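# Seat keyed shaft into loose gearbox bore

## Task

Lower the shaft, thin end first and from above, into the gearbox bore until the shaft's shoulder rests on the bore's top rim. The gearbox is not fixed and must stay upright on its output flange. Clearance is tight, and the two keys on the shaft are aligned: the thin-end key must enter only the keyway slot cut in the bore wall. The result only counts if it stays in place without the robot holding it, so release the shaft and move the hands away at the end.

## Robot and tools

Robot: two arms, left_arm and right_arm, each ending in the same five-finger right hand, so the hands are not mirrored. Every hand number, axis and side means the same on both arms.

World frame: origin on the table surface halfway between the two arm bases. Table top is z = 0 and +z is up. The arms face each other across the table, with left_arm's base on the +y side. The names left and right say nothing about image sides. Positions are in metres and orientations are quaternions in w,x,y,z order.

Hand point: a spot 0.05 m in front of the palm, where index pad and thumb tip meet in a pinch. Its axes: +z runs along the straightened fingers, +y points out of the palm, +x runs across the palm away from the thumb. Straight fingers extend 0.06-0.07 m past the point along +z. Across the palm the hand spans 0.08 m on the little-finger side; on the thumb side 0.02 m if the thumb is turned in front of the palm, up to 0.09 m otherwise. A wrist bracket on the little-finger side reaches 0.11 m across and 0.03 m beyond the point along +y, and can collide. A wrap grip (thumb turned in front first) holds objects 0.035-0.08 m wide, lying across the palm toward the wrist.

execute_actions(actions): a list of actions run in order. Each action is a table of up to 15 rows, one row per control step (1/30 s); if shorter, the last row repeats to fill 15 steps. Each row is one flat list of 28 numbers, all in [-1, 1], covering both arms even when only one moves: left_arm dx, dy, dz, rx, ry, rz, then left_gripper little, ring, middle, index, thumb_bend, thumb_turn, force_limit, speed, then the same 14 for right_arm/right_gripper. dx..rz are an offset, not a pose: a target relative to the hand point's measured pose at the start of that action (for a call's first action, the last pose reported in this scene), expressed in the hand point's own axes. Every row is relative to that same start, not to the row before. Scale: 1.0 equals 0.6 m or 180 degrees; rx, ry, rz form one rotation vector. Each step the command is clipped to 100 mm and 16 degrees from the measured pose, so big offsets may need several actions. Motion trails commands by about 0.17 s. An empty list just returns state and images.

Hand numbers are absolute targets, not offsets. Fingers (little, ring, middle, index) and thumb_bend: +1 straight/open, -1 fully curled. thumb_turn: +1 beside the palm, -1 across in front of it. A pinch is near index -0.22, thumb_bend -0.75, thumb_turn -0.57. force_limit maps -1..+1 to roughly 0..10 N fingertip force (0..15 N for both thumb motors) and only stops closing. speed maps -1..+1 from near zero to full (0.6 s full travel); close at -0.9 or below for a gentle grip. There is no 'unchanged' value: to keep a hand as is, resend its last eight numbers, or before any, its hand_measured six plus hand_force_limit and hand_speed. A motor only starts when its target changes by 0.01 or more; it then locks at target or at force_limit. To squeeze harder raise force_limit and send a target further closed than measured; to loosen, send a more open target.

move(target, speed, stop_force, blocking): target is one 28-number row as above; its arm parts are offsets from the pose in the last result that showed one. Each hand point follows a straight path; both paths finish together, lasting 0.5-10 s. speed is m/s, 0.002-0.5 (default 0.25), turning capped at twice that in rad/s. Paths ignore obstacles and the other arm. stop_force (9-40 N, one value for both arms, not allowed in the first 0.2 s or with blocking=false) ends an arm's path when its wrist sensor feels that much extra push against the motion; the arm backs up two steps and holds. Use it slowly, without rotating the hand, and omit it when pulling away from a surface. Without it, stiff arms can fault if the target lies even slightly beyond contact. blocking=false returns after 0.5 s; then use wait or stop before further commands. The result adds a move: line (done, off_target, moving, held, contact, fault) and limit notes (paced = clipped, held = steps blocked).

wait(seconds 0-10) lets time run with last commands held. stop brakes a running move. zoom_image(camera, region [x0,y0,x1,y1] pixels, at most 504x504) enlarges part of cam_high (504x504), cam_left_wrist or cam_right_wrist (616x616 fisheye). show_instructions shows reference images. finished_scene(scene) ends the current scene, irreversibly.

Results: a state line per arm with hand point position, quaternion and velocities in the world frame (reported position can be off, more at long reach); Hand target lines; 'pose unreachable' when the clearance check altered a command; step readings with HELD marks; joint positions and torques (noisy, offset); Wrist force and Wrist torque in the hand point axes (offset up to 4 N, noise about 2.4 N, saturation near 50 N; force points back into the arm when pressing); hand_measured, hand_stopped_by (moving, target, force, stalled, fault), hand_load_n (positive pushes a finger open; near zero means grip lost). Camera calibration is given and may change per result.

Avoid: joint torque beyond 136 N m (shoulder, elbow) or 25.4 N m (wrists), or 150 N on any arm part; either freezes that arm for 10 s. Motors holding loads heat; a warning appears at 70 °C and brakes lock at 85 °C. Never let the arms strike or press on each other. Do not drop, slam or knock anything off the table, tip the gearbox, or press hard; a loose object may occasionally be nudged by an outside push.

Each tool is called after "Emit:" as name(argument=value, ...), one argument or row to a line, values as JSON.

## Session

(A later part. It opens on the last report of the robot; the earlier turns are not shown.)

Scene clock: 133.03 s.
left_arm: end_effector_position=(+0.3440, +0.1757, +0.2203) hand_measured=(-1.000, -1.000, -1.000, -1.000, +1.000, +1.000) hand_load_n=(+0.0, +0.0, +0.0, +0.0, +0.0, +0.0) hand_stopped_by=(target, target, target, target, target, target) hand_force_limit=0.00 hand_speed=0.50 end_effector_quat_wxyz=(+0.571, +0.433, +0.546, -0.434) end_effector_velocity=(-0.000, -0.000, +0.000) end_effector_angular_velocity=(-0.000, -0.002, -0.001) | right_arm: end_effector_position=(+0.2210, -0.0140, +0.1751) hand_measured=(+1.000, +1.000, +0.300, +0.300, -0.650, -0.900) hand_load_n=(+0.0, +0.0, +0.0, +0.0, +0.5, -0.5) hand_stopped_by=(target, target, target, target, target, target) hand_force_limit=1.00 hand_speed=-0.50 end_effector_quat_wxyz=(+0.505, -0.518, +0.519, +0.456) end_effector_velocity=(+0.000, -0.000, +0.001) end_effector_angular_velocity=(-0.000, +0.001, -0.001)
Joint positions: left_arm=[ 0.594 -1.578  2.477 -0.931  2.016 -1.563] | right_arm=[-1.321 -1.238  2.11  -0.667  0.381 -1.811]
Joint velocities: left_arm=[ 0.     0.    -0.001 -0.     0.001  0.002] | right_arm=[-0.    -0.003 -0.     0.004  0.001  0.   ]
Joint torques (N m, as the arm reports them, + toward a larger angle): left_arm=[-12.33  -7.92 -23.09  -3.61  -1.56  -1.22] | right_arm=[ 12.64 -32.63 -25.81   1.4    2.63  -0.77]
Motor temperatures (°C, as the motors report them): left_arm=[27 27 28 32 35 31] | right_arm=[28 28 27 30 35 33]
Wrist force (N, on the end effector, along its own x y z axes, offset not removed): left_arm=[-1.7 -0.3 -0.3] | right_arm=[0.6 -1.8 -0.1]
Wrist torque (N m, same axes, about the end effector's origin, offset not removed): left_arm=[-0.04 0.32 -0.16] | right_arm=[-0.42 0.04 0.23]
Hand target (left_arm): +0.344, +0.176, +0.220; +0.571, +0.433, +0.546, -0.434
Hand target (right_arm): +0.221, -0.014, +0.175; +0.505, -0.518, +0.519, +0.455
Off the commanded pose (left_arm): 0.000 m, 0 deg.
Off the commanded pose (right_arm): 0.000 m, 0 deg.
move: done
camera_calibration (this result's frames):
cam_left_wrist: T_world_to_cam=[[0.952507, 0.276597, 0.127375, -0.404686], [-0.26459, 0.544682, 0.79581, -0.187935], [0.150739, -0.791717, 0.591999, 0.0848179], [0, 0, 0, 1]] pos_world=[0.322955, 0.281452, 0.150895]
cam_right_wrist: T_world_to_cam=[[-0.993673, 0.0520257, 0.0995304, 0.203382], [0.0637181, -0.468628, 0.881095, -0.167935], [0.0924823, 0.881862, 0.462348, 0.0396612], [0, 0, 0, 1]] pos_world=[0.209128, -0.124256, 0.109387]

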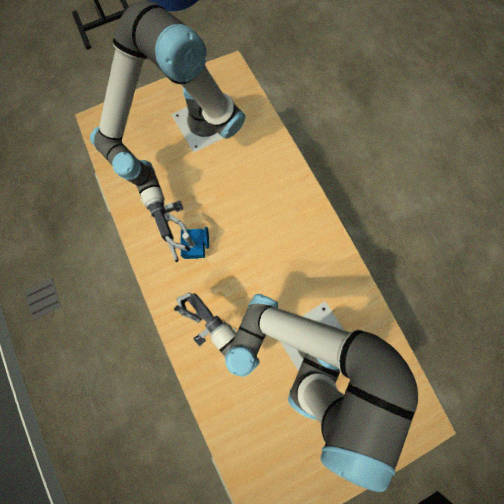

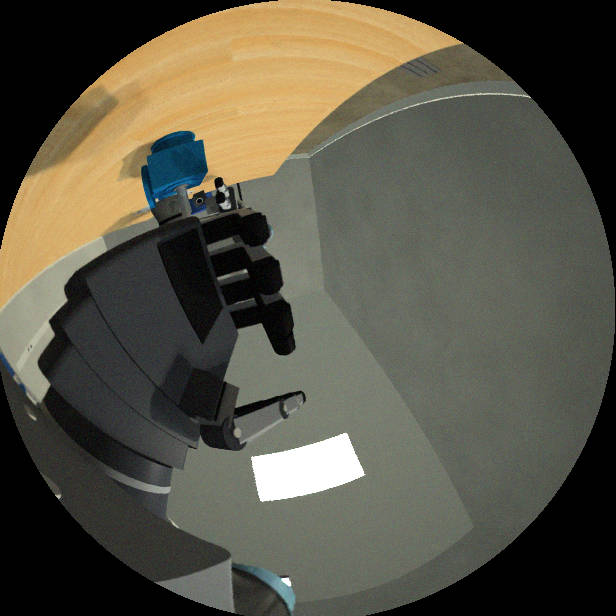

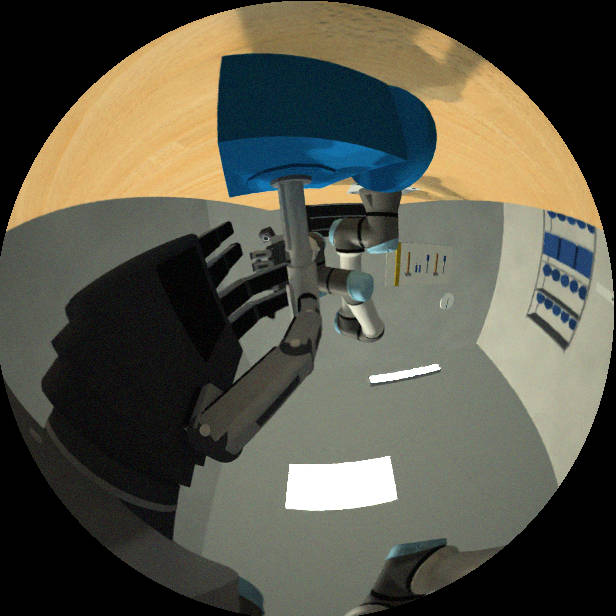

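Emit:
move(
  target=[0,0,0,0,0,0,-1,-1,-1,-1,1,1,0,0.5,0,-0.0025,0,0,0,0,1,1,0.3,0.3,-0.75,-0.9,1,-0.5],
  speed=0.01,
)

Emit:
move(
  target=[0,0,0,0,0,0,-1,-1,-1,-1,1,1,0,0.5,0,0,0,0,0,0,1,1,-0.55,-0.55,-0.75,-0.9,1,-0.7],
)

Emit:
move(
  target=[0,0,0,0,0,0,-1,-1,-1,-1,1,1,0,0.5,-0.004,-0.0002,-0.0003,0,0,0,1,1,-0.55,-0.55,-0.75,-0.9,1,-0.7],
  speed=0.01,
)

Emit:
zoom_image(
  camera="cam_right_wrist",
  region=[230,150,370,350],
)

Emit:
zoom_image(
  camera="cam_right_wrist",
  region=[268,160,318,200],
)

Scene clock: 133.97 s.
left_arm: end_effector_position=(+0.3440, +0.1757, +0.2203) hand_measured=(-1.000, -1.000, -1.000, -1.000, +1.000, +1.000) hand_load_n=(+0.0, +0.0, +0.0, +0.0, +0.0, +0.0) hand_stopped_by=(target, target, target, target, target, target) hand_force_limit=0.00 hand_speed=0.50 end_effector_quat_wxyz=(+0.571, +0.433, +0.546, -0.434) end_effector_velocity=(+0.000, -0.000, +0.001) end_effector_angular_velocity=(-0.001, -0.003, +0.000) | right_arm: end_effector_position=(+0.2225, -0.0140, +0.1752) hand_measured=(+1.000, +1.000, +0.300, +0.300, -0.748, -0.900) hand_load_n=(+0.0, +0.0, +0.0, +0.0, +0.5, -0.5) hand_stopped_by=(target, target, target, target, target, target) hand_force_limit=1.00 hand_speed=-0.50 end_effector_quat_wxyz=(+0.505, -0.518, +0.519, +0.456) end_effector_velocity=(+0.001, -0.000, +0.000) end_effector_angular_velocity=(+0.001, -0.001, +0.001)
Joint positions: left_arm=[ 0.594 -1.578  2.477 -0.931  2.016 -1.563] | right_arm=[-1.322 -1.236  2.106 -0.665  0.38  -1.812]
Joint velocities: left_arm=[-0.     0.001 -0.001 -0.002 -0.001  0.002] | right_arm=[-0.001  0.    -0.002  0.    -0.002 -0.   ]
Joint torques (N m, as the arm reports them, + toward a larger angle): left_arm=[-12.52  -8.2  -23.4   -3.67  -1.6   -1.11] | right_arm=[-13.26 -18.33 -25.58   1.38  -3.21  -1.6 ]
Motor temperatures (°C, as the motors report them): left_arm=[27 27 28 32 35 31] | right_arm=[28 28 27 30 35 33]
Wrist force (N, on the end effector, along its own x y z axes, offset not removed): left_arm=[-0.7 -1.1 0.3] | right_arm=[3.1 -1.4 -1.1]
Wrist torque (N m, same axes, about the end effector's origin, offset not removed): left_arm=[-0.27 0.09 0.12] | right_arm=[-0.40 -0.23 0.21]
Hand target (left_arm): +0.344, +0.176, +0.220; +0.571, +0.433, +0.546, -0.434
Hand target (right_arm): +0.223, -0.014, +0.175; +0.505, -0.518, +0.519, +0.456
Off the commanded pose (left_arm): 0.000 m, 0 deg.
Off the commanded pose (right_arm): 0.000 m, 0 deg.
move: done
camera_calibration (this result's frames):
cam_left_wrist: T_world_to_cam=[[0.952507, 0.276597, 0.127375, -0.404686], [-0.26459, 0.544683, 0.79581, -0.187935], [0.150739, -0.791716, 0.591999, 0.0848178], [0, 0, 0, 1]] pos_world=[0.322955, 0.281452, 0.150895]
cam_right_wrist: T_world_to_cam=[[-0.993676, 0.0519765, 0.099529, 0.204811], [0.0637395, -0.46863, 0.881092, -0.16813], [0.0924383, 0.881864, 0.462354, 0.0395525], [0, 0, 0, 1]] pos_world=[0.210576, -0.124316, 0.109466]

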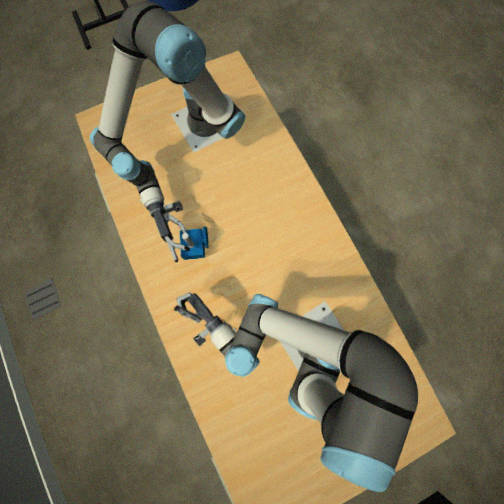

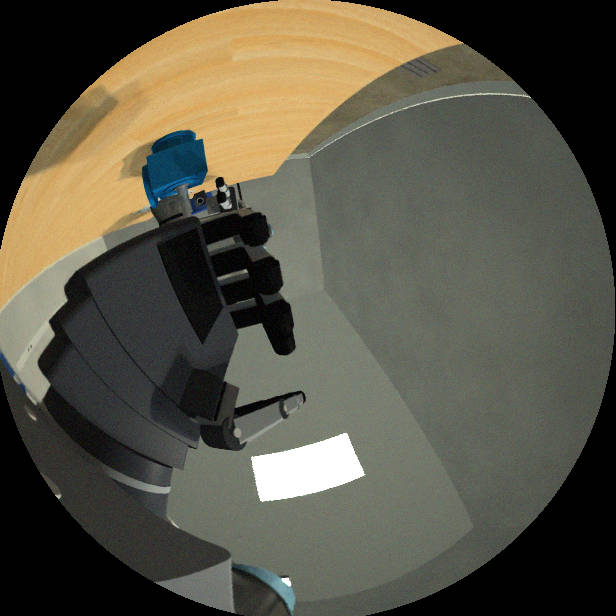

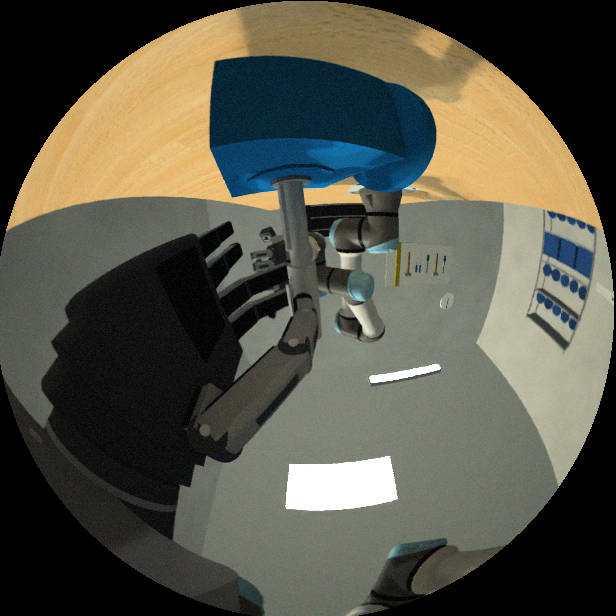

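Scene clock: 134.77 s.
left_arm: end_effector_position=(+0.3440, +0.1757, +0.2203) hand_measured=(-1.000, -1.000, -1.000, -1.000, +1.000, +1.000) hand_load_n=(+0.0, +0.0, +0.0, +0.0, +0.0, +0.0) hand_stopped_by=(target, target, target, target, target, target) hand_force_limit=0.00 hand_speed=0.50 end_effector_quat_wxyz=(+0.571, +0.433, +0.546, -0.434) end_effector_velocity=(-0.001, +0.000, -0.001) end_effector_angular_velocity=(+0.001, +0.000, -0.001) | right_arm: end_effector_position=(+0.2225, -0.0140, +0.1752) hand_measured=(+1.000, +1.000, +0.058, +0.040, -0.744, -0.900) hand_load_n=(+0.0, +0.0, +10.0, +10.5, +6.5, -2.0) hand_stopped_by=(target, target, force, force, target, target) hand_force_limit=1.00 hand_speed=-0.70 end_effector_quat_wxyz=(+0.505, -0.518, +0.519, +0.456) end_effector_velocity=(-0.000, +0.000, -0.000) end_effector_angular_velocity=(-0.000, +0.000, -0.000)
Joint positions: left_arm=[ 0.594 -1.578  2.477 -0.931  2.016 -1.563] | right_arm=[-1.322 -1.236  2.106 -0.665  0.38  -1.812]
Joint velocities: left_arm=[-0.     0.001  0.002 -0.001  0.001  0.001] | right_arm=[ 0.     0.     0.    -0.001  0.     0.   ]
Joint torques (N m, as the arm reports them, + toward a larger angle): left_arm=[-12.7   -8.21 -22.73  -3.68  -1.47  -1.3 ] | right_arm=[ -9.8  -23.19 -19.32   0.1   -2.38  -0.87]
Motor temperatures (°C, as the motors report them): left_arm=[27 27 28 32 35 31] | right_arm=[28 28 27 30 35 33]
Wrist force (N, on the end effector, along its own x y z axes, offset not removed): left_arm=[-3.1 -1.2 -1.7] | right_arm=[-0.1 -1.6 4.8]
Wrist torque (N m, same axes, about the end effector's origin, offset not removed): left_arm=[-0.10 0.47 -0.26] | right_arm=[-0.30 0.33 -0.06]
Hand target (left_arm): +0.344, +0.176, +0.220; +0.571, +0.433, +0.546, -0.434
Hand target (right_arm): +0.222, -0.014, +0.175; +0.505, -0.518, +0.519, +0.456
Off the commanded pose (left_arm): 0.000 m, 0 deg.
Off the commanded pose (right_arm): 0.000 m, 0 deg.
move: done
camera_calibration (this result's frames):
cam_left_wrist: T_world_to_cam=[[0.952507, 0.276597, 0.127375, -0.404686], [-0.26459, 0.544682, 0.79581, -0.187935], [0.15074, -0.791717, 0.591999, 0.0848179], [0, 0, 0, 1]] pos_world=[0.322955, 0.281452, 0.150895]
cam_right_wrist: T_world_to_cam=[[-0.993676, 0.0519861, 0.0995309, 0.204827], [0.0637368, -0.46863, 0.881092, -0.168132], [0.0924477, 0.881864, 0.462353, 0.0395521], [0, 0, 0, 1]] pos_world=[0.210592, -0.124319, 0.109466]

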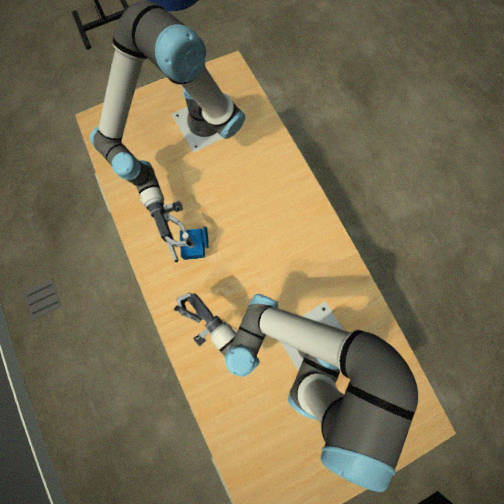

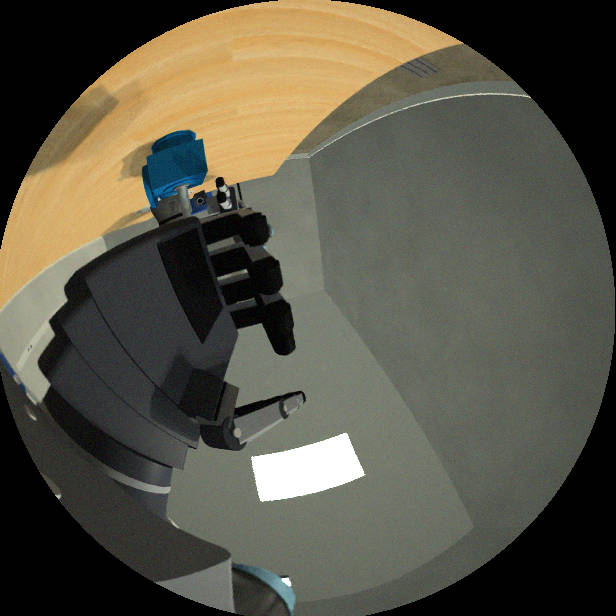

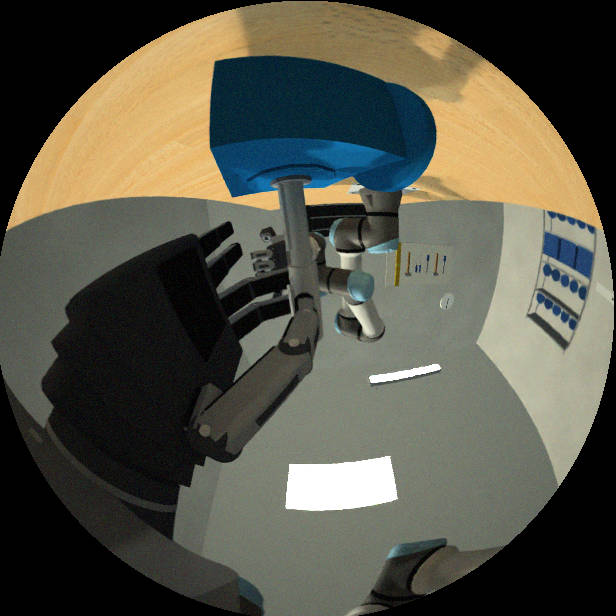

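Scene clock: 135.47 s.
left_arm: end_effector_position=(+0.3440, +0.1757, +0.2203) hand_measured=(-1.000, -1.000, -1.000, -1.000, +1.000, +1.000) hand_load_n=(+0.0, +0.0, +0.0, +0.0, +0.0, +0.0) hand_stopped_by=(target, target, target, target, target, target) hand_force_limit=0.00 hand_speed=0.50 end_effector_quat_wxyz=(+0.571, +0.433, +0.546, -0.434) end_effector_velocity=(-0.000, -0.000, -0.000) end_effector_angular_velocity=(-0.000, +0.002, -0.001) | right_arm: end_effector_position=(+0.2225, -0.0140, +0.1776) hand_measured=(+1.000, +1.000, +0.058, +0.040, -0.744, -0.900) hand_load_n=(+0.0, +0.0, +9.5, +10.0, +7.0, -2.0) hand_stopped_by=(target, target, force, force, target, target) hand_force_limit=1.00 hand_speed=-0.70 end_effector_quat_wxyz=(+0.505, -0.518, +0.519, +0.456) end_effector_velocity=(-0.000, +0.000, +0.001) end_effector_angular_velocity=(-0.001, +0.002, +0.000)
Joint positions: left_arm=[ 0.594 -1.578  2.477 -0.931  2.016 -1.563] | right_arm=[-1.322 -1.241  2.105 -0.659  0.38  -1.812]
Joint velocities: left_arm=[-0.001  0.     0.    -0.     0.    -0.002] | right_arm=[ 0.001 -0.001 -0.001  0.004  0.001 -0.   ]
Joint torques (N m, as the arm reports them, + toward a larger angle): left_arm=[-12.54  -7.96 -23.3   -3.6   -1.54  -1.15] | right_arm=[ -8.96 -33.77 -25.57   1.59  -1.94   2.13]
Motor temperatures (°C, as the motors report them): left_arm=[27 27 28 32 35 31] | right_arm=[28 28 27 30 35 33]
Wrist force (N, on the end effector, along its own x y z axes, offset not removed): left_arm=[-3.3 0.5 1.0] | right_arm=[0.9 -3.6 5.9]
Wrist torque (N m, same axes, about the end effector's origin, offset not removed): left_arm=[0.10 0.43 -0.11] | right_arm=[-0.81 0.11 -0.05]
Hand target (left_arm): +0.344, +0.176, +0.220; +0.571, +0.433, +0.546, -0.434
Hand target (right_arm): +0.222, -0.014, +0.178; +0.505, -0.518, +0.519, +0.456
Off the commanded pose (left_arm): 0.000 m, 0 deg.
Off the commanded pose (right_arm): 0.000 m, 0 deg.
move: done
camera_calibration (this result's frames):
cam_left_wrist: T_world_to_cam=[[0.952507, 0.276597, 0.127375, -0.404686], [-0.26459, 0.544683, 0.79581, -0.187935], [0.150739, -0.791717, 0.591999, 0.0848179], [0, 0, 0, 1]] pos_world=[0.322955, 0.281452, 0.150895]
cam_right_wrist: T_world_to_cam=[[-0.993676, 0.0519865, 0.0995241, 0.204589], [0.0637295, -0.46864, 0.881088, -0.170213], [0.0924456, 0.881858, 0.462363, 0.0384592], [0, 0, 0, 1]] pos_world=[0.210587, -0.12432, 0.111829]

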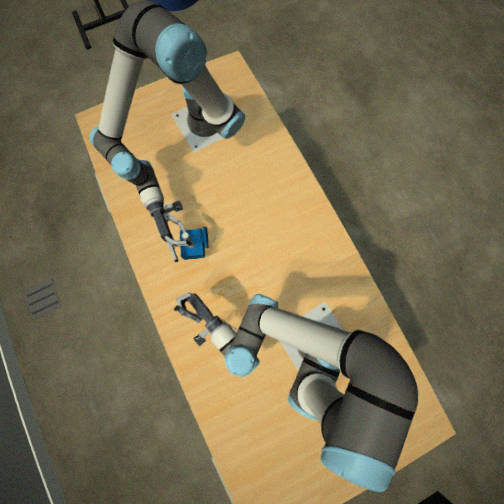

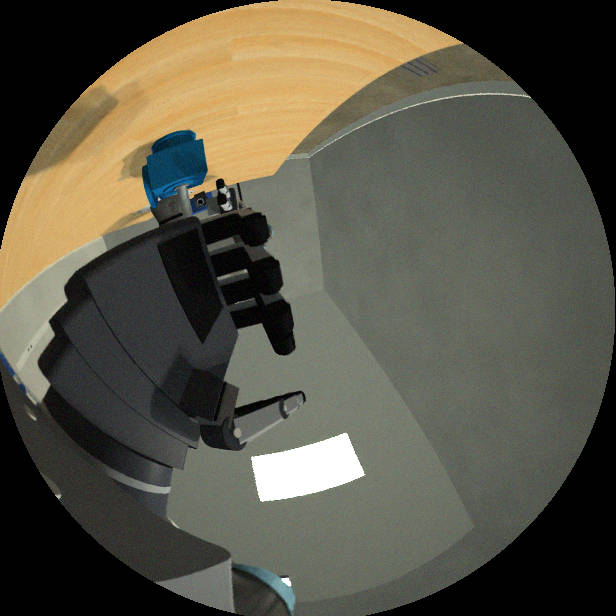

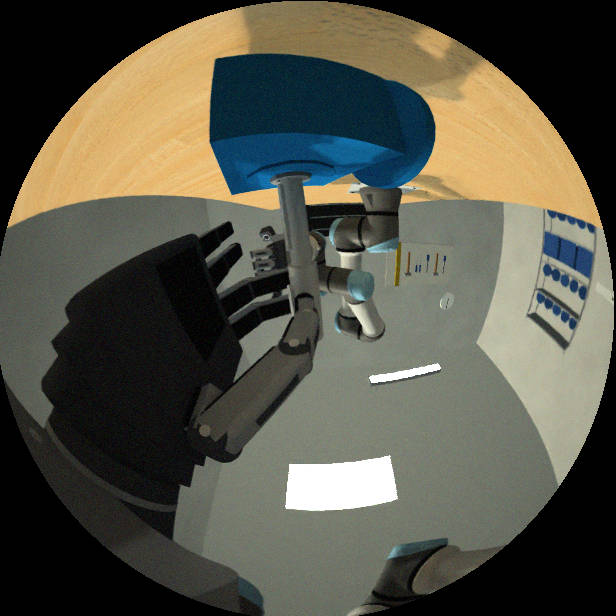

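Region (230, 150, 370, 350) of cam_right_wrist's 616x616 image, scaled by 2.520, with more detail than that image has; it fills the left 353 columns of this view, and the rest is white.

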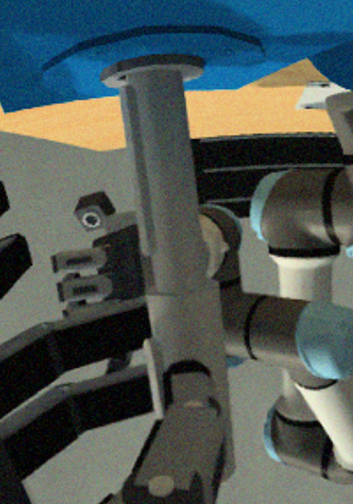

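Region (268, 160, 318, 200) of cam_right_wrist's 616x616 image, scaled by 10.080, with more detail than that image has; it fills the top 403 rows of this view, and the rest is white.

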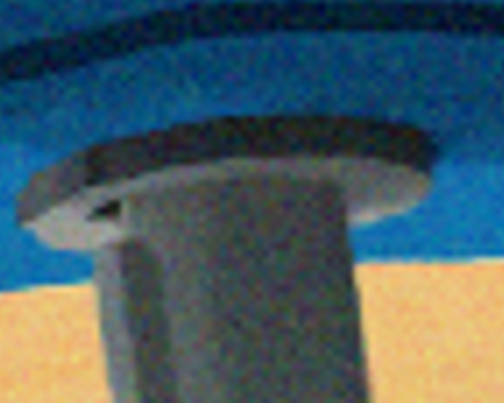

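Emit:
move(
  target=[-0.17,-0.507,0.064,-0.417,0,0,-1,-1,-1,-1,1,1,0,0.5,0,-0.0058,0.0012,0,0,0.011,1,1,-0.55,-0.55,-0.75,-0.9,1,-0.7],
  speed=0.3,
)

Emit:
move(
  target=[0.2,0,0,0,0,0,-1,-1,-1,-1,1,1,0,0.5,0,0,0,0,0,0,1,1,-0.55,-0.55,-0.75,-0.9,1,-0.7],
  speed=0.2,
)

Scene clock: 138.60 s.
left_arm: end_effector_position=(+0.0566, +0.0650, +0.3160) hand_measured=(-1.000, -1.000, -1.000, -1.000, +1.000, +1.000) hand_load_n=(+0.0, +0.0, +0.0, +0.0, +0.0, +0.0) hand_stopped_by=(target, target, target, target, target, target) hand_force_limit=0.00 hand_speed=0.50 end_effector_quat_wxyz=(+0.716, -0.005, +0.698, -0.012) end_effector_velocity=(-0.001, -0.001, +0.000) end_effector_angular_velocity=(-0.005, -0.002, +0.005) | right_arm: end_effector_position=(+0.2260, -0.0135, +0.1777) hand_measured=(+1.000, +1.000, +0.058, +0.040, -0.744, -0.900) hand_load_n=(+0.0, +0.0, +8.5, +10.5, +7.0, -1.5) hand_stopped_by=(target, target, force, force, target, target) hand_force_limit=1.00 hand_speed=-0.70 end_effector_quat_wxyz=(+0.497, -0.509, +0.528, +0.464) end_effector_velocity=(-0.000, +0.000, -0.000) end_effector_angular_velocity=(-0.000, +0.000, -0.000)
Joint positions: left_arm=[-0.67  -1.185  1.652 -0.418 -0.558 -1.636] | right_arm=[-1.323 -1.232  2.099 -0.661  0.379 -1.778]
Joint velocities: left_arm=[ 0.002  0.005 -0.009  0.006 -0.003 -0.007] | right_arm=[ 0. -0.  0.  0.  0.  0.]
Joint torques (N m, as the arm reports them, + toward a larger angle): left_arm=[ 13.32 -27.68 -26.49   3.07  -1.79  -1.41] | right_arm=[-14.62 -19.73 -25.72  -1.47  -3.27   2.23]
Motor temperatures (°C, as the motors report them): left_arm=[27 27 28 32 35 31] | right_arm=[28 28 27 30 35 33]
Wrist force (N, on the end effector, along its own x y z axes, offset not removed): left_arm=[-5.1 1.6 2.1] | right_arm=[4.5 -1.7 2.4]
Wrist torque (N m, same axes, about the end effector's origin, offset not removed): left_arm=[0.16 0.62 -0.28] | right_arm=[-0.50 -0.31 0.27]
Hand target (left_arm): +0.057, +0.065, +0.316; +0.716, -0.005, +0.698, -0.012
Hand target (right_arm): +0.226, -0.013, +0.178; +0.497, -0.509, +0.528, +0.464
Off the commanded pose (left_arm): 0.001 m, 0 deg.
Off the commanded pose (right_arm): 0.000 m, 0 deg.
move: done
camera_calibration (this result's frames):
cam_left_wrist: T_world_to_cam=[[-0.0203389, 0.996322, 0.0832434, -0.0903488], [-0.591897, -0.0791009, 0.802123, -0.222808], [0.805757, -0.0329573, 0.591329, -0.102337], [0, 0, 0, 1]] pos_world=[-0.0512581, 0.0690194, 0.246756]
cam_right_wrist: T_world_to_cam=[[-0.989524, 0.0543598, 0.133742, 0.201051], [0.0927653, -0.470422, 0.877552, -0.176248], [0.110619, 0.880766, 0.460451, 0.0338118], [0, 0, 0, 1]] pos_world=[0.211554, -0.12362, 0.112209]

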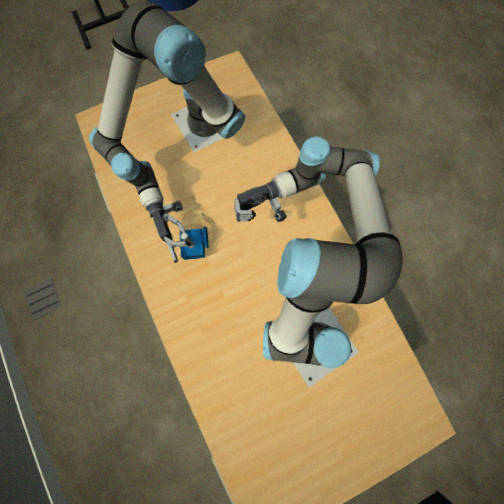

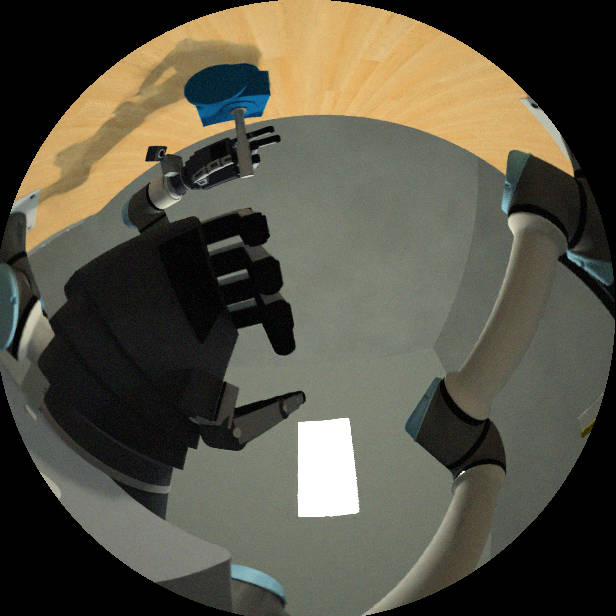

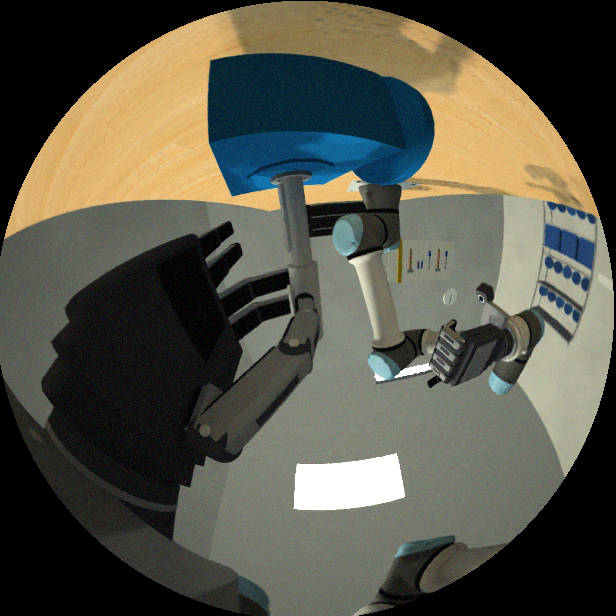

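Scene clock: 139.70 s.
left_arm: end_effector_position=(+0.0597, +0.0625, +0.1962) hand_measured=(-1.000, -1.000, -1.000, -1.000, +1.000, +1.000) hand_load_n=(+0.0, +0.0, +0.0, +0.0, +0.0, +0.0) hand_stopped_by=(target, target, target, target, target, target) hand_force_limit=0.00 hand_speed=0.50 end_effector_quat_wxyz=(+0.716, -0.005, +0.698, -0.012) end_effector_velocity=(+0.000, -0.000, -0.001) end_effector_angular_velocity=(+0.000, +0.001, +0.001) | right_arm: end_effector_position=(+0.2260, -0.0135, +0.1777) hand_measured=(+1.000, +1.000, +0.058, +0.040, -0.744, -0.900) hand_load_n=(+0.0, +0.0, +8.5, +10.5, +7.0, -1.5) hand_stopped_by=(target, target, force, force, target, target) hand_force_limit=1.00 hand_speed=-0.70 end_effector_quat_wxyz=(+0.497, -0.509, +0.528, +0.464) end_effector_velocity=(+0.000, -0.000, +0.000) end_effector_angular_velocity=(+0.000, -0.000, -0.000)
Joint positions: left_arm=[-0.662 -1.02   1.762 -0.692 -0.55  -1.636] | right_arm=[-1.323 -1.232  2.099 -0.661  0.379 -1.778]
Joint velocities: left_arm=[ 0.001  0.002 -0.    -0.004  0.     0.002] | right_arm=[-0.001 -0.     0.     0.    -0.     0.   ]
Joint torques (N m, as the arm reports them, + toward a larger angle): left_arm=[ 13.97 -31.33  -6.18  -1.19   1.39   2.01] | right_arm=[-14.65 -18.99 -25.75  -1.22  -3.4    1.79]
Motor temperatures (°C, as the motors report them): left_arm=[27 27 28 32 35 31] | right_arm=[28 28 27 30 35 33]
Wrist force (N, on the end effector, along its own x y z axes, offset not removed): left_arm=[-3.7 0.5 2.0] | right_arm=[2.1 -0.3 2.2]
Wrist torque (N m, same axes, about the end effector's origin, offset not removed): left_arm=[0.04 0.38 -0.18] | right_arm=[-0.24 0.04 0.11]
Hand target (left_arm): +0.060, +0.063, +0.196; +0.716, -0.005, +0.698, -0.012
Hand target (right_arm): +0.226, -0.013, +0.178; +0.497, -0.509, +0.528, +0.464
Off the commanded pose (left_arm): 0.000 m, 0 deg.
Off the commanded pose (right_arm): 0.000 m, 0 deg.
move: done
camera_calibration (this result's frames):
cam_left_wrist: T_world_to_cam=[[-0.0203466, 0.996324, 0.0832126, -0.0777829], [-0.59193, -0.0790793, 0.802101, -0.125059], [0.805733, -0.032936, 0.591363, -0.0341788], [0, 0, 0, 1]] pos_world=[-0.0480695, 0.0664817, 0.126994]
cam_right_wrist: T_world_to_cam=[[-0.989524, 0.0543603, 0.133744, 0.201051], [0.0927667, -0.470423, 0.877552, -0.176248], [0.11062, 0.880765, 0.460452, 0.0338112], [0, 0, 0, 1]] pos_world=[0.211554, -0.12362, 0.112209]

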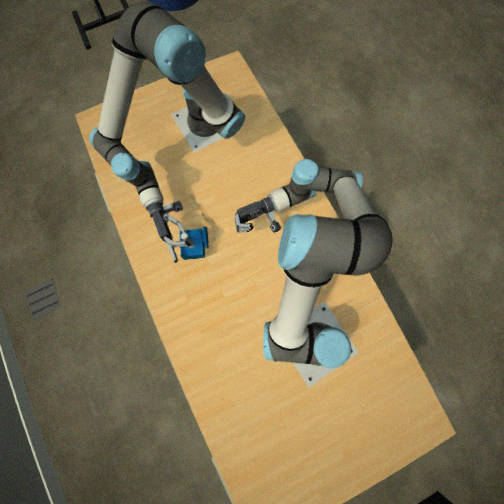

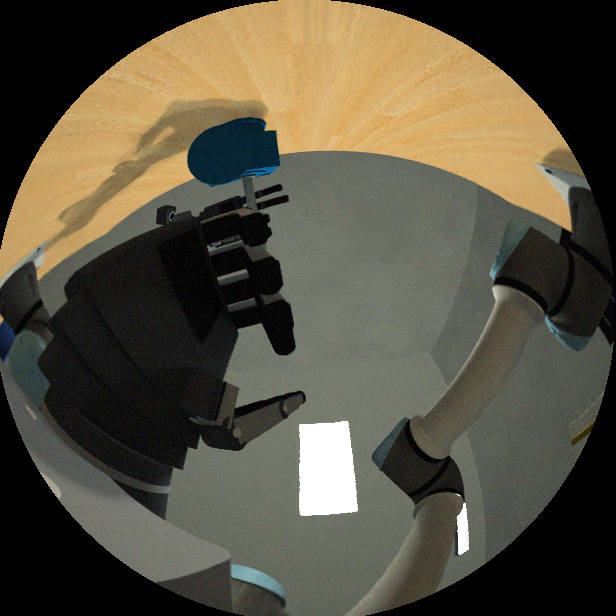

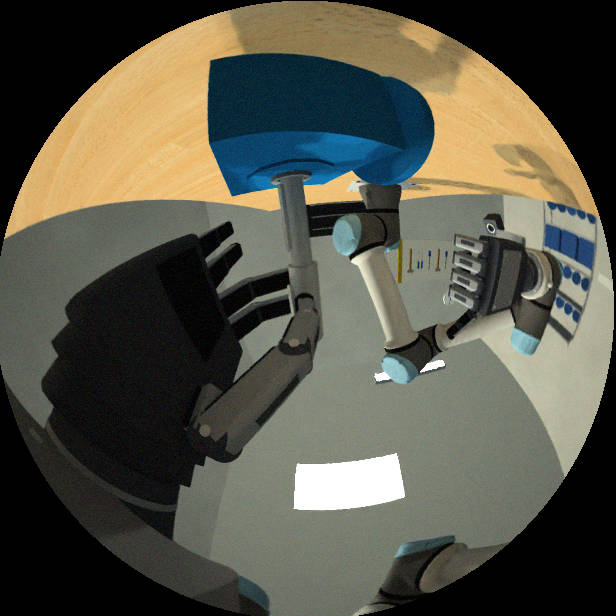

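The higher view was better; move left up 7 cm and −y 7 cm.

Emit:
move(
  target=[-0.1,-0.12,0,0,0,0,-1,-1,-1,-1,1,1,0,0.5,0,0,0,0,0,0,1,1,-0.55,-0.55,-0.75,-0.9,1,-0.7],
  speed=0.2,
)

Emit:
zoom_image(
  camera="cam_left_wrist",
  region=[240,110,360,230],
)

Emit:
zoom_image(
  camera="cam_right_wrist",
  region=[230,150,370,350],
)

Scene clock: 140.87 s.
left_arm: end_effector_position=(+0.0574, -0.0081, +0.2577) hand_measured=(-1.000, -1.000, -1.000, -1.000, +1.000, +1.000) hand_load_n=(+0.0, +0.0, +0.0, +0.0, +0.0, +0.0) hand_stopped_by=(target, target, target, target, target, target) hand_force_limit=0.00 hand_speed=0.50 end_effector_quat_wxyz=(+0.716, -0.005, +0.698, -0.012) end_effector_velocity=(+0.000, -0.001, +0.000) end_effector_angular_velocity=(-0.000, -0.001, +0.002) | right_arm: end_effector_position=(+0.2260, -0.0135, +0.1777) hand_measured=(+1.000, +1.000, +0.058, +0.040, -0.744, -0.900) hand_load_n=(+0.0, +0.0, +8.5, +10.5, +7.0, -1.5) hand_stopped_by=(target, target, force, force, target, target) hand_force_limit=1.00 hand_speed=-0.70 end_effector_quat_wxyz=(+0.497, -0.509, +0.528, +0.464) end_effector_velocity=(-0.000, +0.000, +0.000) end_effector_angular_velocity=(+0.001, -0.001, +0.000)
Joint positions: left_arm=[-0.6   -0.97   1.48  -0.455 -0.488 -1.643] | right_arm=[-1.323 -1.232  2.099 -0.661  0.379 -1.778]
Joint velocities: left_arm=[ 0.002  0.003 -0.006  0.004 -0.    -0.002] | right_arm=[ 0.    -0.    -0.    -0.002 -0.     0.   ]
Joint torques (N m, as the arm reports them, + toward a larger angle): left_arm=[ 14.15 -36.12 -26.72   2.83   1.42  -1.24] | right_arm=[-14.5  -19.1  -25.55  -1.3   -3.29   1.64]
Motor temperatures (°C, as the motors report them): left_arm=[27 27 28 32 35 31] | right_arm=[28 28 27 30 35 33]
Wrist force (N, on the end effector, along its own x y z axes, offset not removed): left_arm=[-0.6 -1.4 -1.0] | right_arm=[2.9 1.8 5.3]
Wrist torque (N m, same axes, about the end effector's origin, offset not removed): left_arm=[-0.19 -0.01 -0.04] | right_arm=[-0.12 -0.01 0.17]
Hand target (left_arm): +0.057, -0.008, +0.258; +0.716, -0.005, +0.698, -0.012
Hand target (right_arm): +0.226, -0.013, +0.178; +0.497, -0.509, +0.528, +0.464
Off the commanded pose (left_arm): 0.000 m, 0 deg.
Off the commanded pose (right_arm): 0.000 m, 0 deg.
move: done
camera_calibration (this result's frames):
cam_left_wrist: T_world_to_cam=[[-0.0202875, 0.996327, 0.083192, -0.0125611], [-0.59194, -0.0790274, 0.802099, -0.181335], [0.805727, -0.0329721, 0.591369, -0.0709563], [0, 0, 0, 1]] pos_world=[-0.0504228, -0.00415503, 0.188455]
cam_right_wrist: T_world_to_cam=[[-0.989524, 0.0543605, 0.133744, 0.201051], [0.0927665, -0.470423, 0.877552, -0.176248], [0.11062, 0.880765, 0.460452, 0.0338113], [0, 0, 0, 1]] pos_world=[0.211554, -0.12362, 0.112209]

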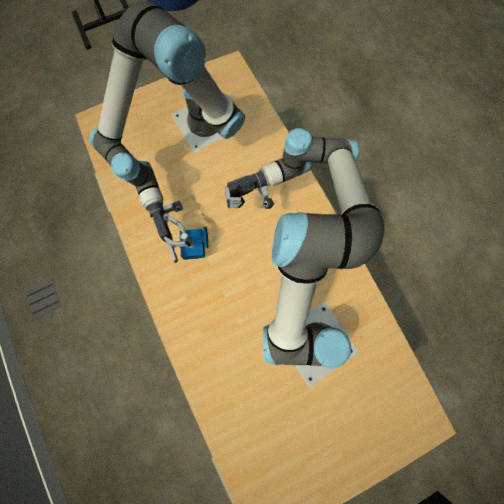

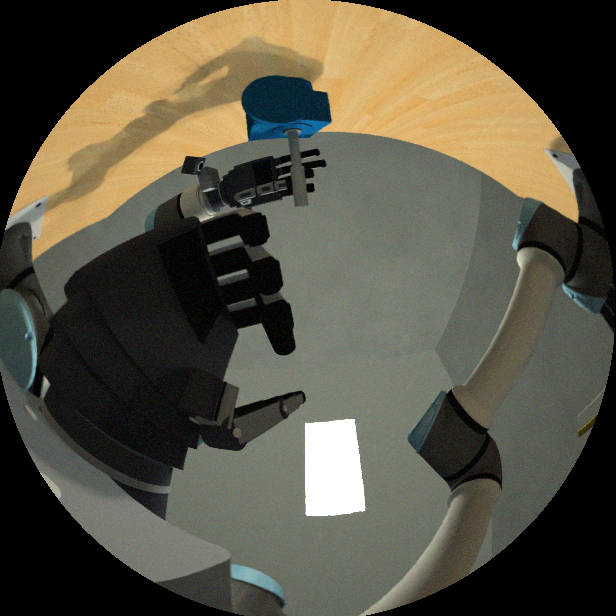

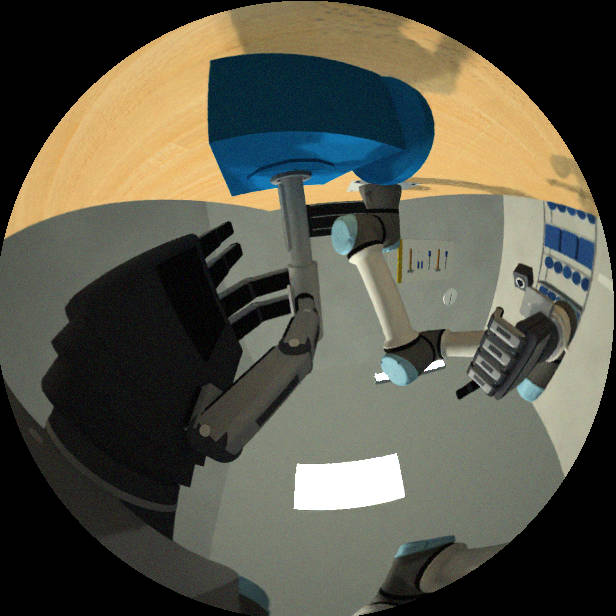

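Region (240, 110, 360, 230) of cam_left_wrist's 616x616 image, scaled by 4.200, with more detail than that image has.

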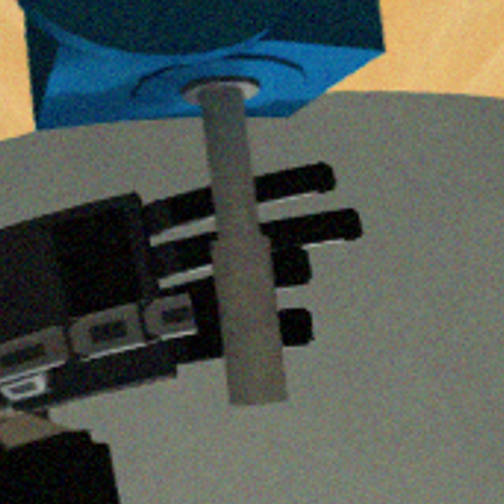

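Region (230, 150, 370, 350) of cam_right_wrist's 616x616 image, scaled by 2.520, with more detail than that image has; it fills the left 353 columns of this view, and the rest is white.

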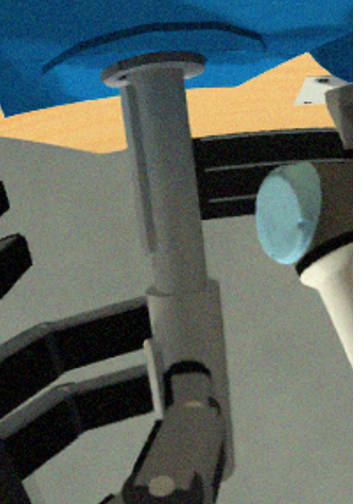

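Emit:
execute_actions(
  actions=[],
)

Emit:
move(
  target=[0,0,0,0,0,0,-1,-1,-1,-1,1,1,0,0.5,0.02,0.0003,0.0015,0,0,0,1,1,-0.55,-0.55,-0.75,-0.9,1,-0.7],
  speed=0.004,
  stop_force=12,
)

Emit:
zoom_image(
  camera="cam_left_wrist",
  region=[240,110,360,230],
)

Scene clock: 141.30 s.
left_arm: end_effector_position=(+0.0574, -0.0082, +0.2577) hand_measured=(-1.000, -1.000, -1.000, -1.000, +1.000, +1.000) hand_load_n=(+0.0, +0.0, +0.0, +0.0, +0.0, +0.0) hand_stopped_by=(target, target, target, target, target, target) hand_force_limit=0.00 hand_speed=0.50 end_effector_quat_wxyz=(+0.716, -0.005, +0.698, -0.012) end_effector_velocity=(+0.000, -0.000, -0.001) end_effector_angular_velocity=(+0.001, -0.001, -0.002) | right_arm: end_effector_position=(+0.2260, -0.0135, +0.1777) hand_measured=(+1.000, +1.000, +0.058, +0.040, -0.744, -0.900) hand_load_n=(+0.0, +0.0, +8.5, +10.5, +7.0, -1.5) hand_stopped_by=(target, target, force, force, target, target) hand_force_limit=1.00 hand_speed=-0.70 end_effector_quat_wxyz=(+0.497, -0.509, +0.528, +0.464) end_effector_velocity=(+0.000, +0.000, -0.000) end_effector_angular_velocity=(-0.000, +0.000, -0.001)
Joint positions: left_arm=[-0.6   -0.969  1.48  -0.455 -0.488 -1.643] | right_arm=[-1.323 -1.232  2.099 -0.661  0.379 -1.778]
Joint velocities: left_arm=[-0.     0.001  0.002 -0.001  0.001 -0.   ] | right_arm=[ 0.     0.    -0.     0.     0.001 -0.   ]
Joint torques (N m, as the arm reports them, + toward a larger angle): left_arm=[ 13.63 -35.54 -27.13   2.88   1.49  -1.24] | right_arm=[-14.21 -19.71 -25.68  -1.23  -3.26   1.69]
Motor temperatures (°C, as the motors report them): left_arm=[27 27 28 32 35 31] | right_arm=[28 28 27 30 35 33]
Wrist force (N, on the end effector, along its own x y z axes, offset not removed): left_arm=[-1.3 -0.9 1.8] | right_arm=[2.3 -0.6 2.4]
Wrist torque (N m, same axes, about the end effector's origin, offset not removed): left_arm=[-0.32 0.10 -0.07] | right_arm=[-0.32 0.00 0.04]
Hand target (left_arm): +0.057, -0.008, +0.258; +0.716, -0.005, +0.698, -0.012
Hand target (right_arm): +0.226, -0.013, +0.178; +0.497, -0.509, +0.528, +0.464
Off the commanded pose (left_arm): 0.000 m, 0 deg.
Off the commanded pose (right_arm): 0.000 m, 0 deg.
camera_calibration (this result's frames):
cam_left_wrist: T_world_to_cam=[[-0.0203537, 0.99633, 0.0831405, -0.0124746], [-0.592023, -0.0790217, 0.802038, -0.181362], [0.805664, -0.0328967, 0.591458, -0.0710013], [0, 0, 0, 1]] pos_world=[-0.050421, -0.00423839, 0.188491]
cam_right_wrist: T_world_to_cam=[[-0.989524, 0.0543605, 0.133744, 0.201051], [0.0927668, -0.470423, 0.877552, -0.176248], [0.11062, 0.880765, 0.460451, 0.0338112], [0, 0, 0, 1]] pos_world=[0.211554, -0.12362, 0.112209]

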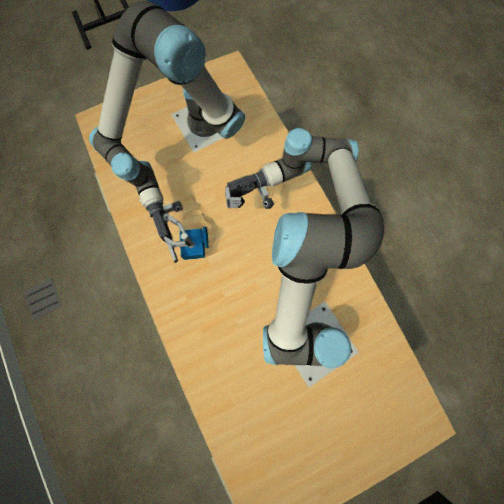

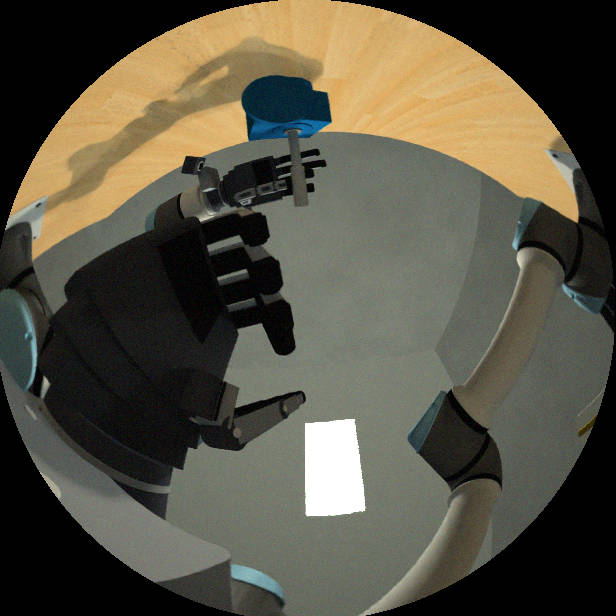

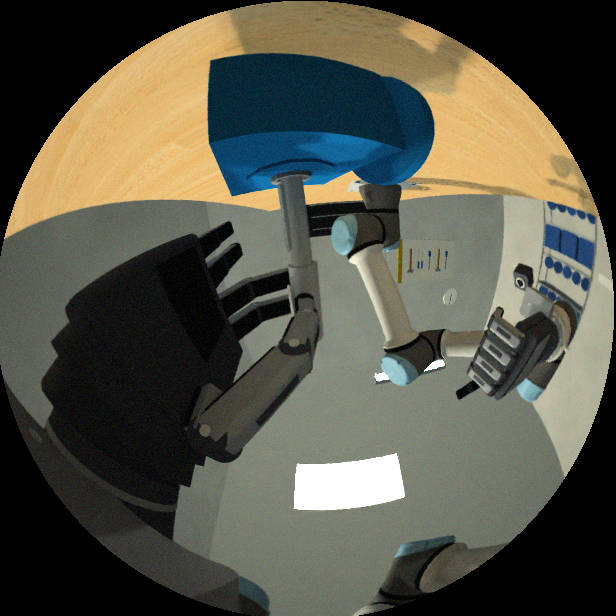

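Scene clock: 141.80 s.
left_arm: end_effector_position=(+0.0574, -0.0082, +0.2577) hand_measured=(-1.000, -1.000, -1.000, -1.000, +1.000, +1.000) hand_load_n=(+0.0, +0.0, +0.0, +0.0, +0.0, +0.0) hand_stopped_by=(target, target, target, target, target, target) hand_force_limit=0.00 hand_speed=0.50 end_effector_quat_wxyz=(+0.716, -0.005, +0.698, -0.012) end_effector_velocity=(+0.001, +0.000, +0.001) end_effector_angular_velocity=(-0.002, +0.001, +0.001) | right_arm: end_effector_position=(+0.2260, -0.0135, +0.1771) hand_measured=(+1.000, +1.000, +0.058, +0.040, -0.744, -0.900) hand_load_n=(+0.0, +0.0, +8.0, +10.5, +7.0, +0.5) hand_stopped_by=(target, target, force, force, target, target) hand_force_limit=1.00 hand_speed=-0.70 end_effector_quat_wxyz=(+0.497, -0.509, +0.528, +0.464) end_effector_velocity=(-0.000, -0.000, +0.001) end_effector_angular_velocity=(-0.001, +0.001, -0.001)
Joint positions: left_arm=[-0.6   -0.969  1.48  -0.455 -0.488 -1.643] | right_arm=[-1.323 -1.231  2.1   -0.663  0.379 -1.778]
Joint velocities: left_arm=[ 0.001 -0.002  0.001 -0.     0.    -0.001] | right_arm=[-0.    -0.003 -0.     0.005  0.    -0.   ]
Joint torques (N m, as the arm reports them, + toward a larger angle): left_arm=[ 13.79 -35.72 -26.74   2.89   1.46  -1.21] | right_arm=[-14.52 -31.79 -19.9    1.57  -2.34   0.86]
Motor temperatures (°C, as the motors report them): left_arm=[27 27 28 32 35 31] | right_arm=[28 28 27 30 35 33]
Wrist force (N, on the end effector, along its own x y z axes, offset not removed): left_arm=[-1.5 -0.9 2.2] | right_arm=[-2.9 -0.8 1.5]
Wrist torque (N m, same axes, about the end effector's origin, offset not removed): left_arm=[-0.18 0.21 0.02] | right_arm=[-0.22 -0.05 0.19]
Hand target (left_arm): +0.057, -0.008, +0.258; +0.716, -0.005, +0.698, -0.012
Hand target (right_arm): +0.226, -0.013, +0.177; +0.497, -0.509, +0.528, +0.464
Off the commanded pose (left_arm): 0.000 m, 0 deg.
Off the commanded pose (right_arm): 0.011 m, 0 deg.
move: contact (right_arm)
camera_calibration (this result's frames):
cam_left_wrist: T_world_to_cam=[[-0.0203537, 0.99633, 0.0831403, -0.0124744], [-0.592023, -0.0790215, 0.802038, -0.181362], [0.805664, -0.0328965, 0.591458, -0.0710015], [0, 0, 0, 1]] pos_world=[-0.0504209, -0.00423854, 0.188491]
cam_right_wrist: T_world_to_cam=[[-0.989525, 0.0543239, 0.133749, 0.201155], [0.0927878, -0.470425, 0.877548, -0.175726], [0.110591, 0.880766, 0.460457, 0.0340814], [0, 0, 0, 1]] pos_world=[0.211584, -0.123611, 0.111611]

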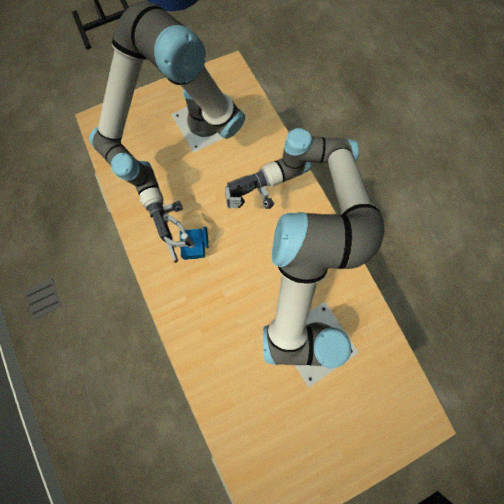

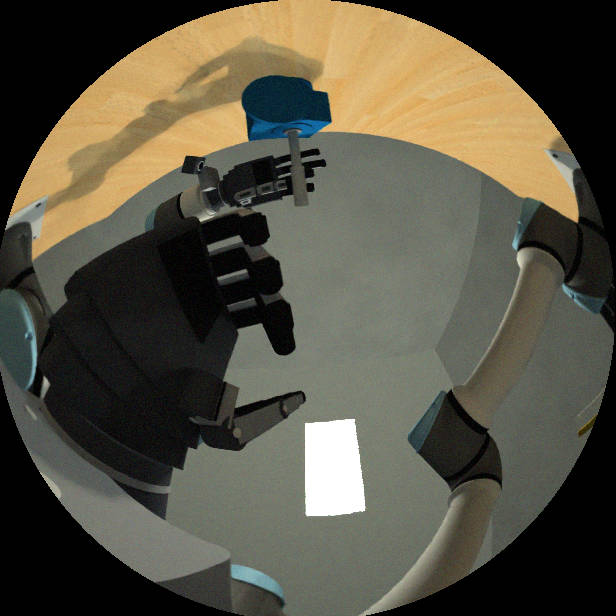

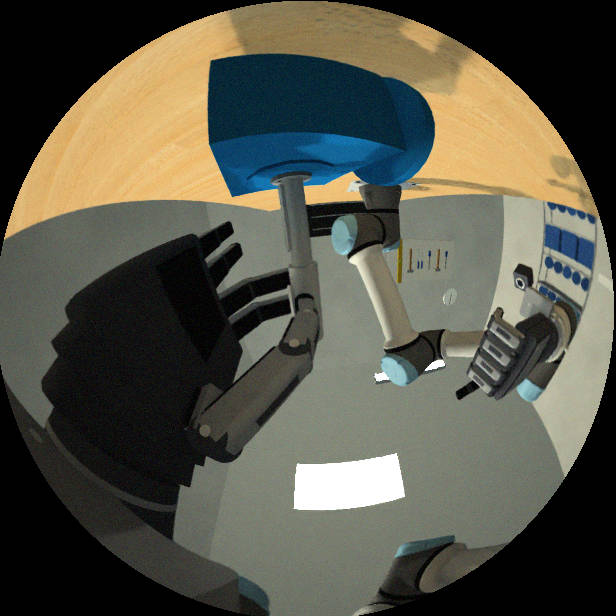

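Region (240, 110, 360, 230) of cam_left_wrist's 616x616 image, scaled by 4.200, with more detail than that image has.

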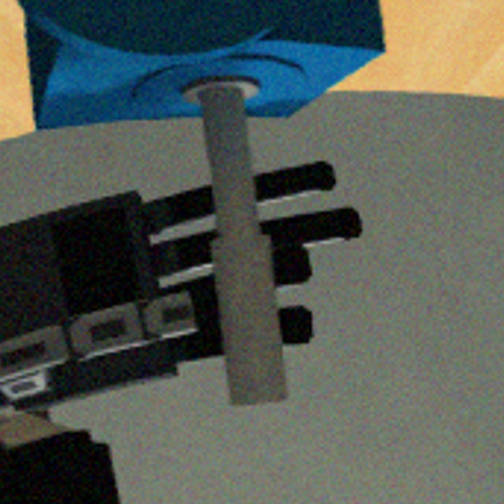

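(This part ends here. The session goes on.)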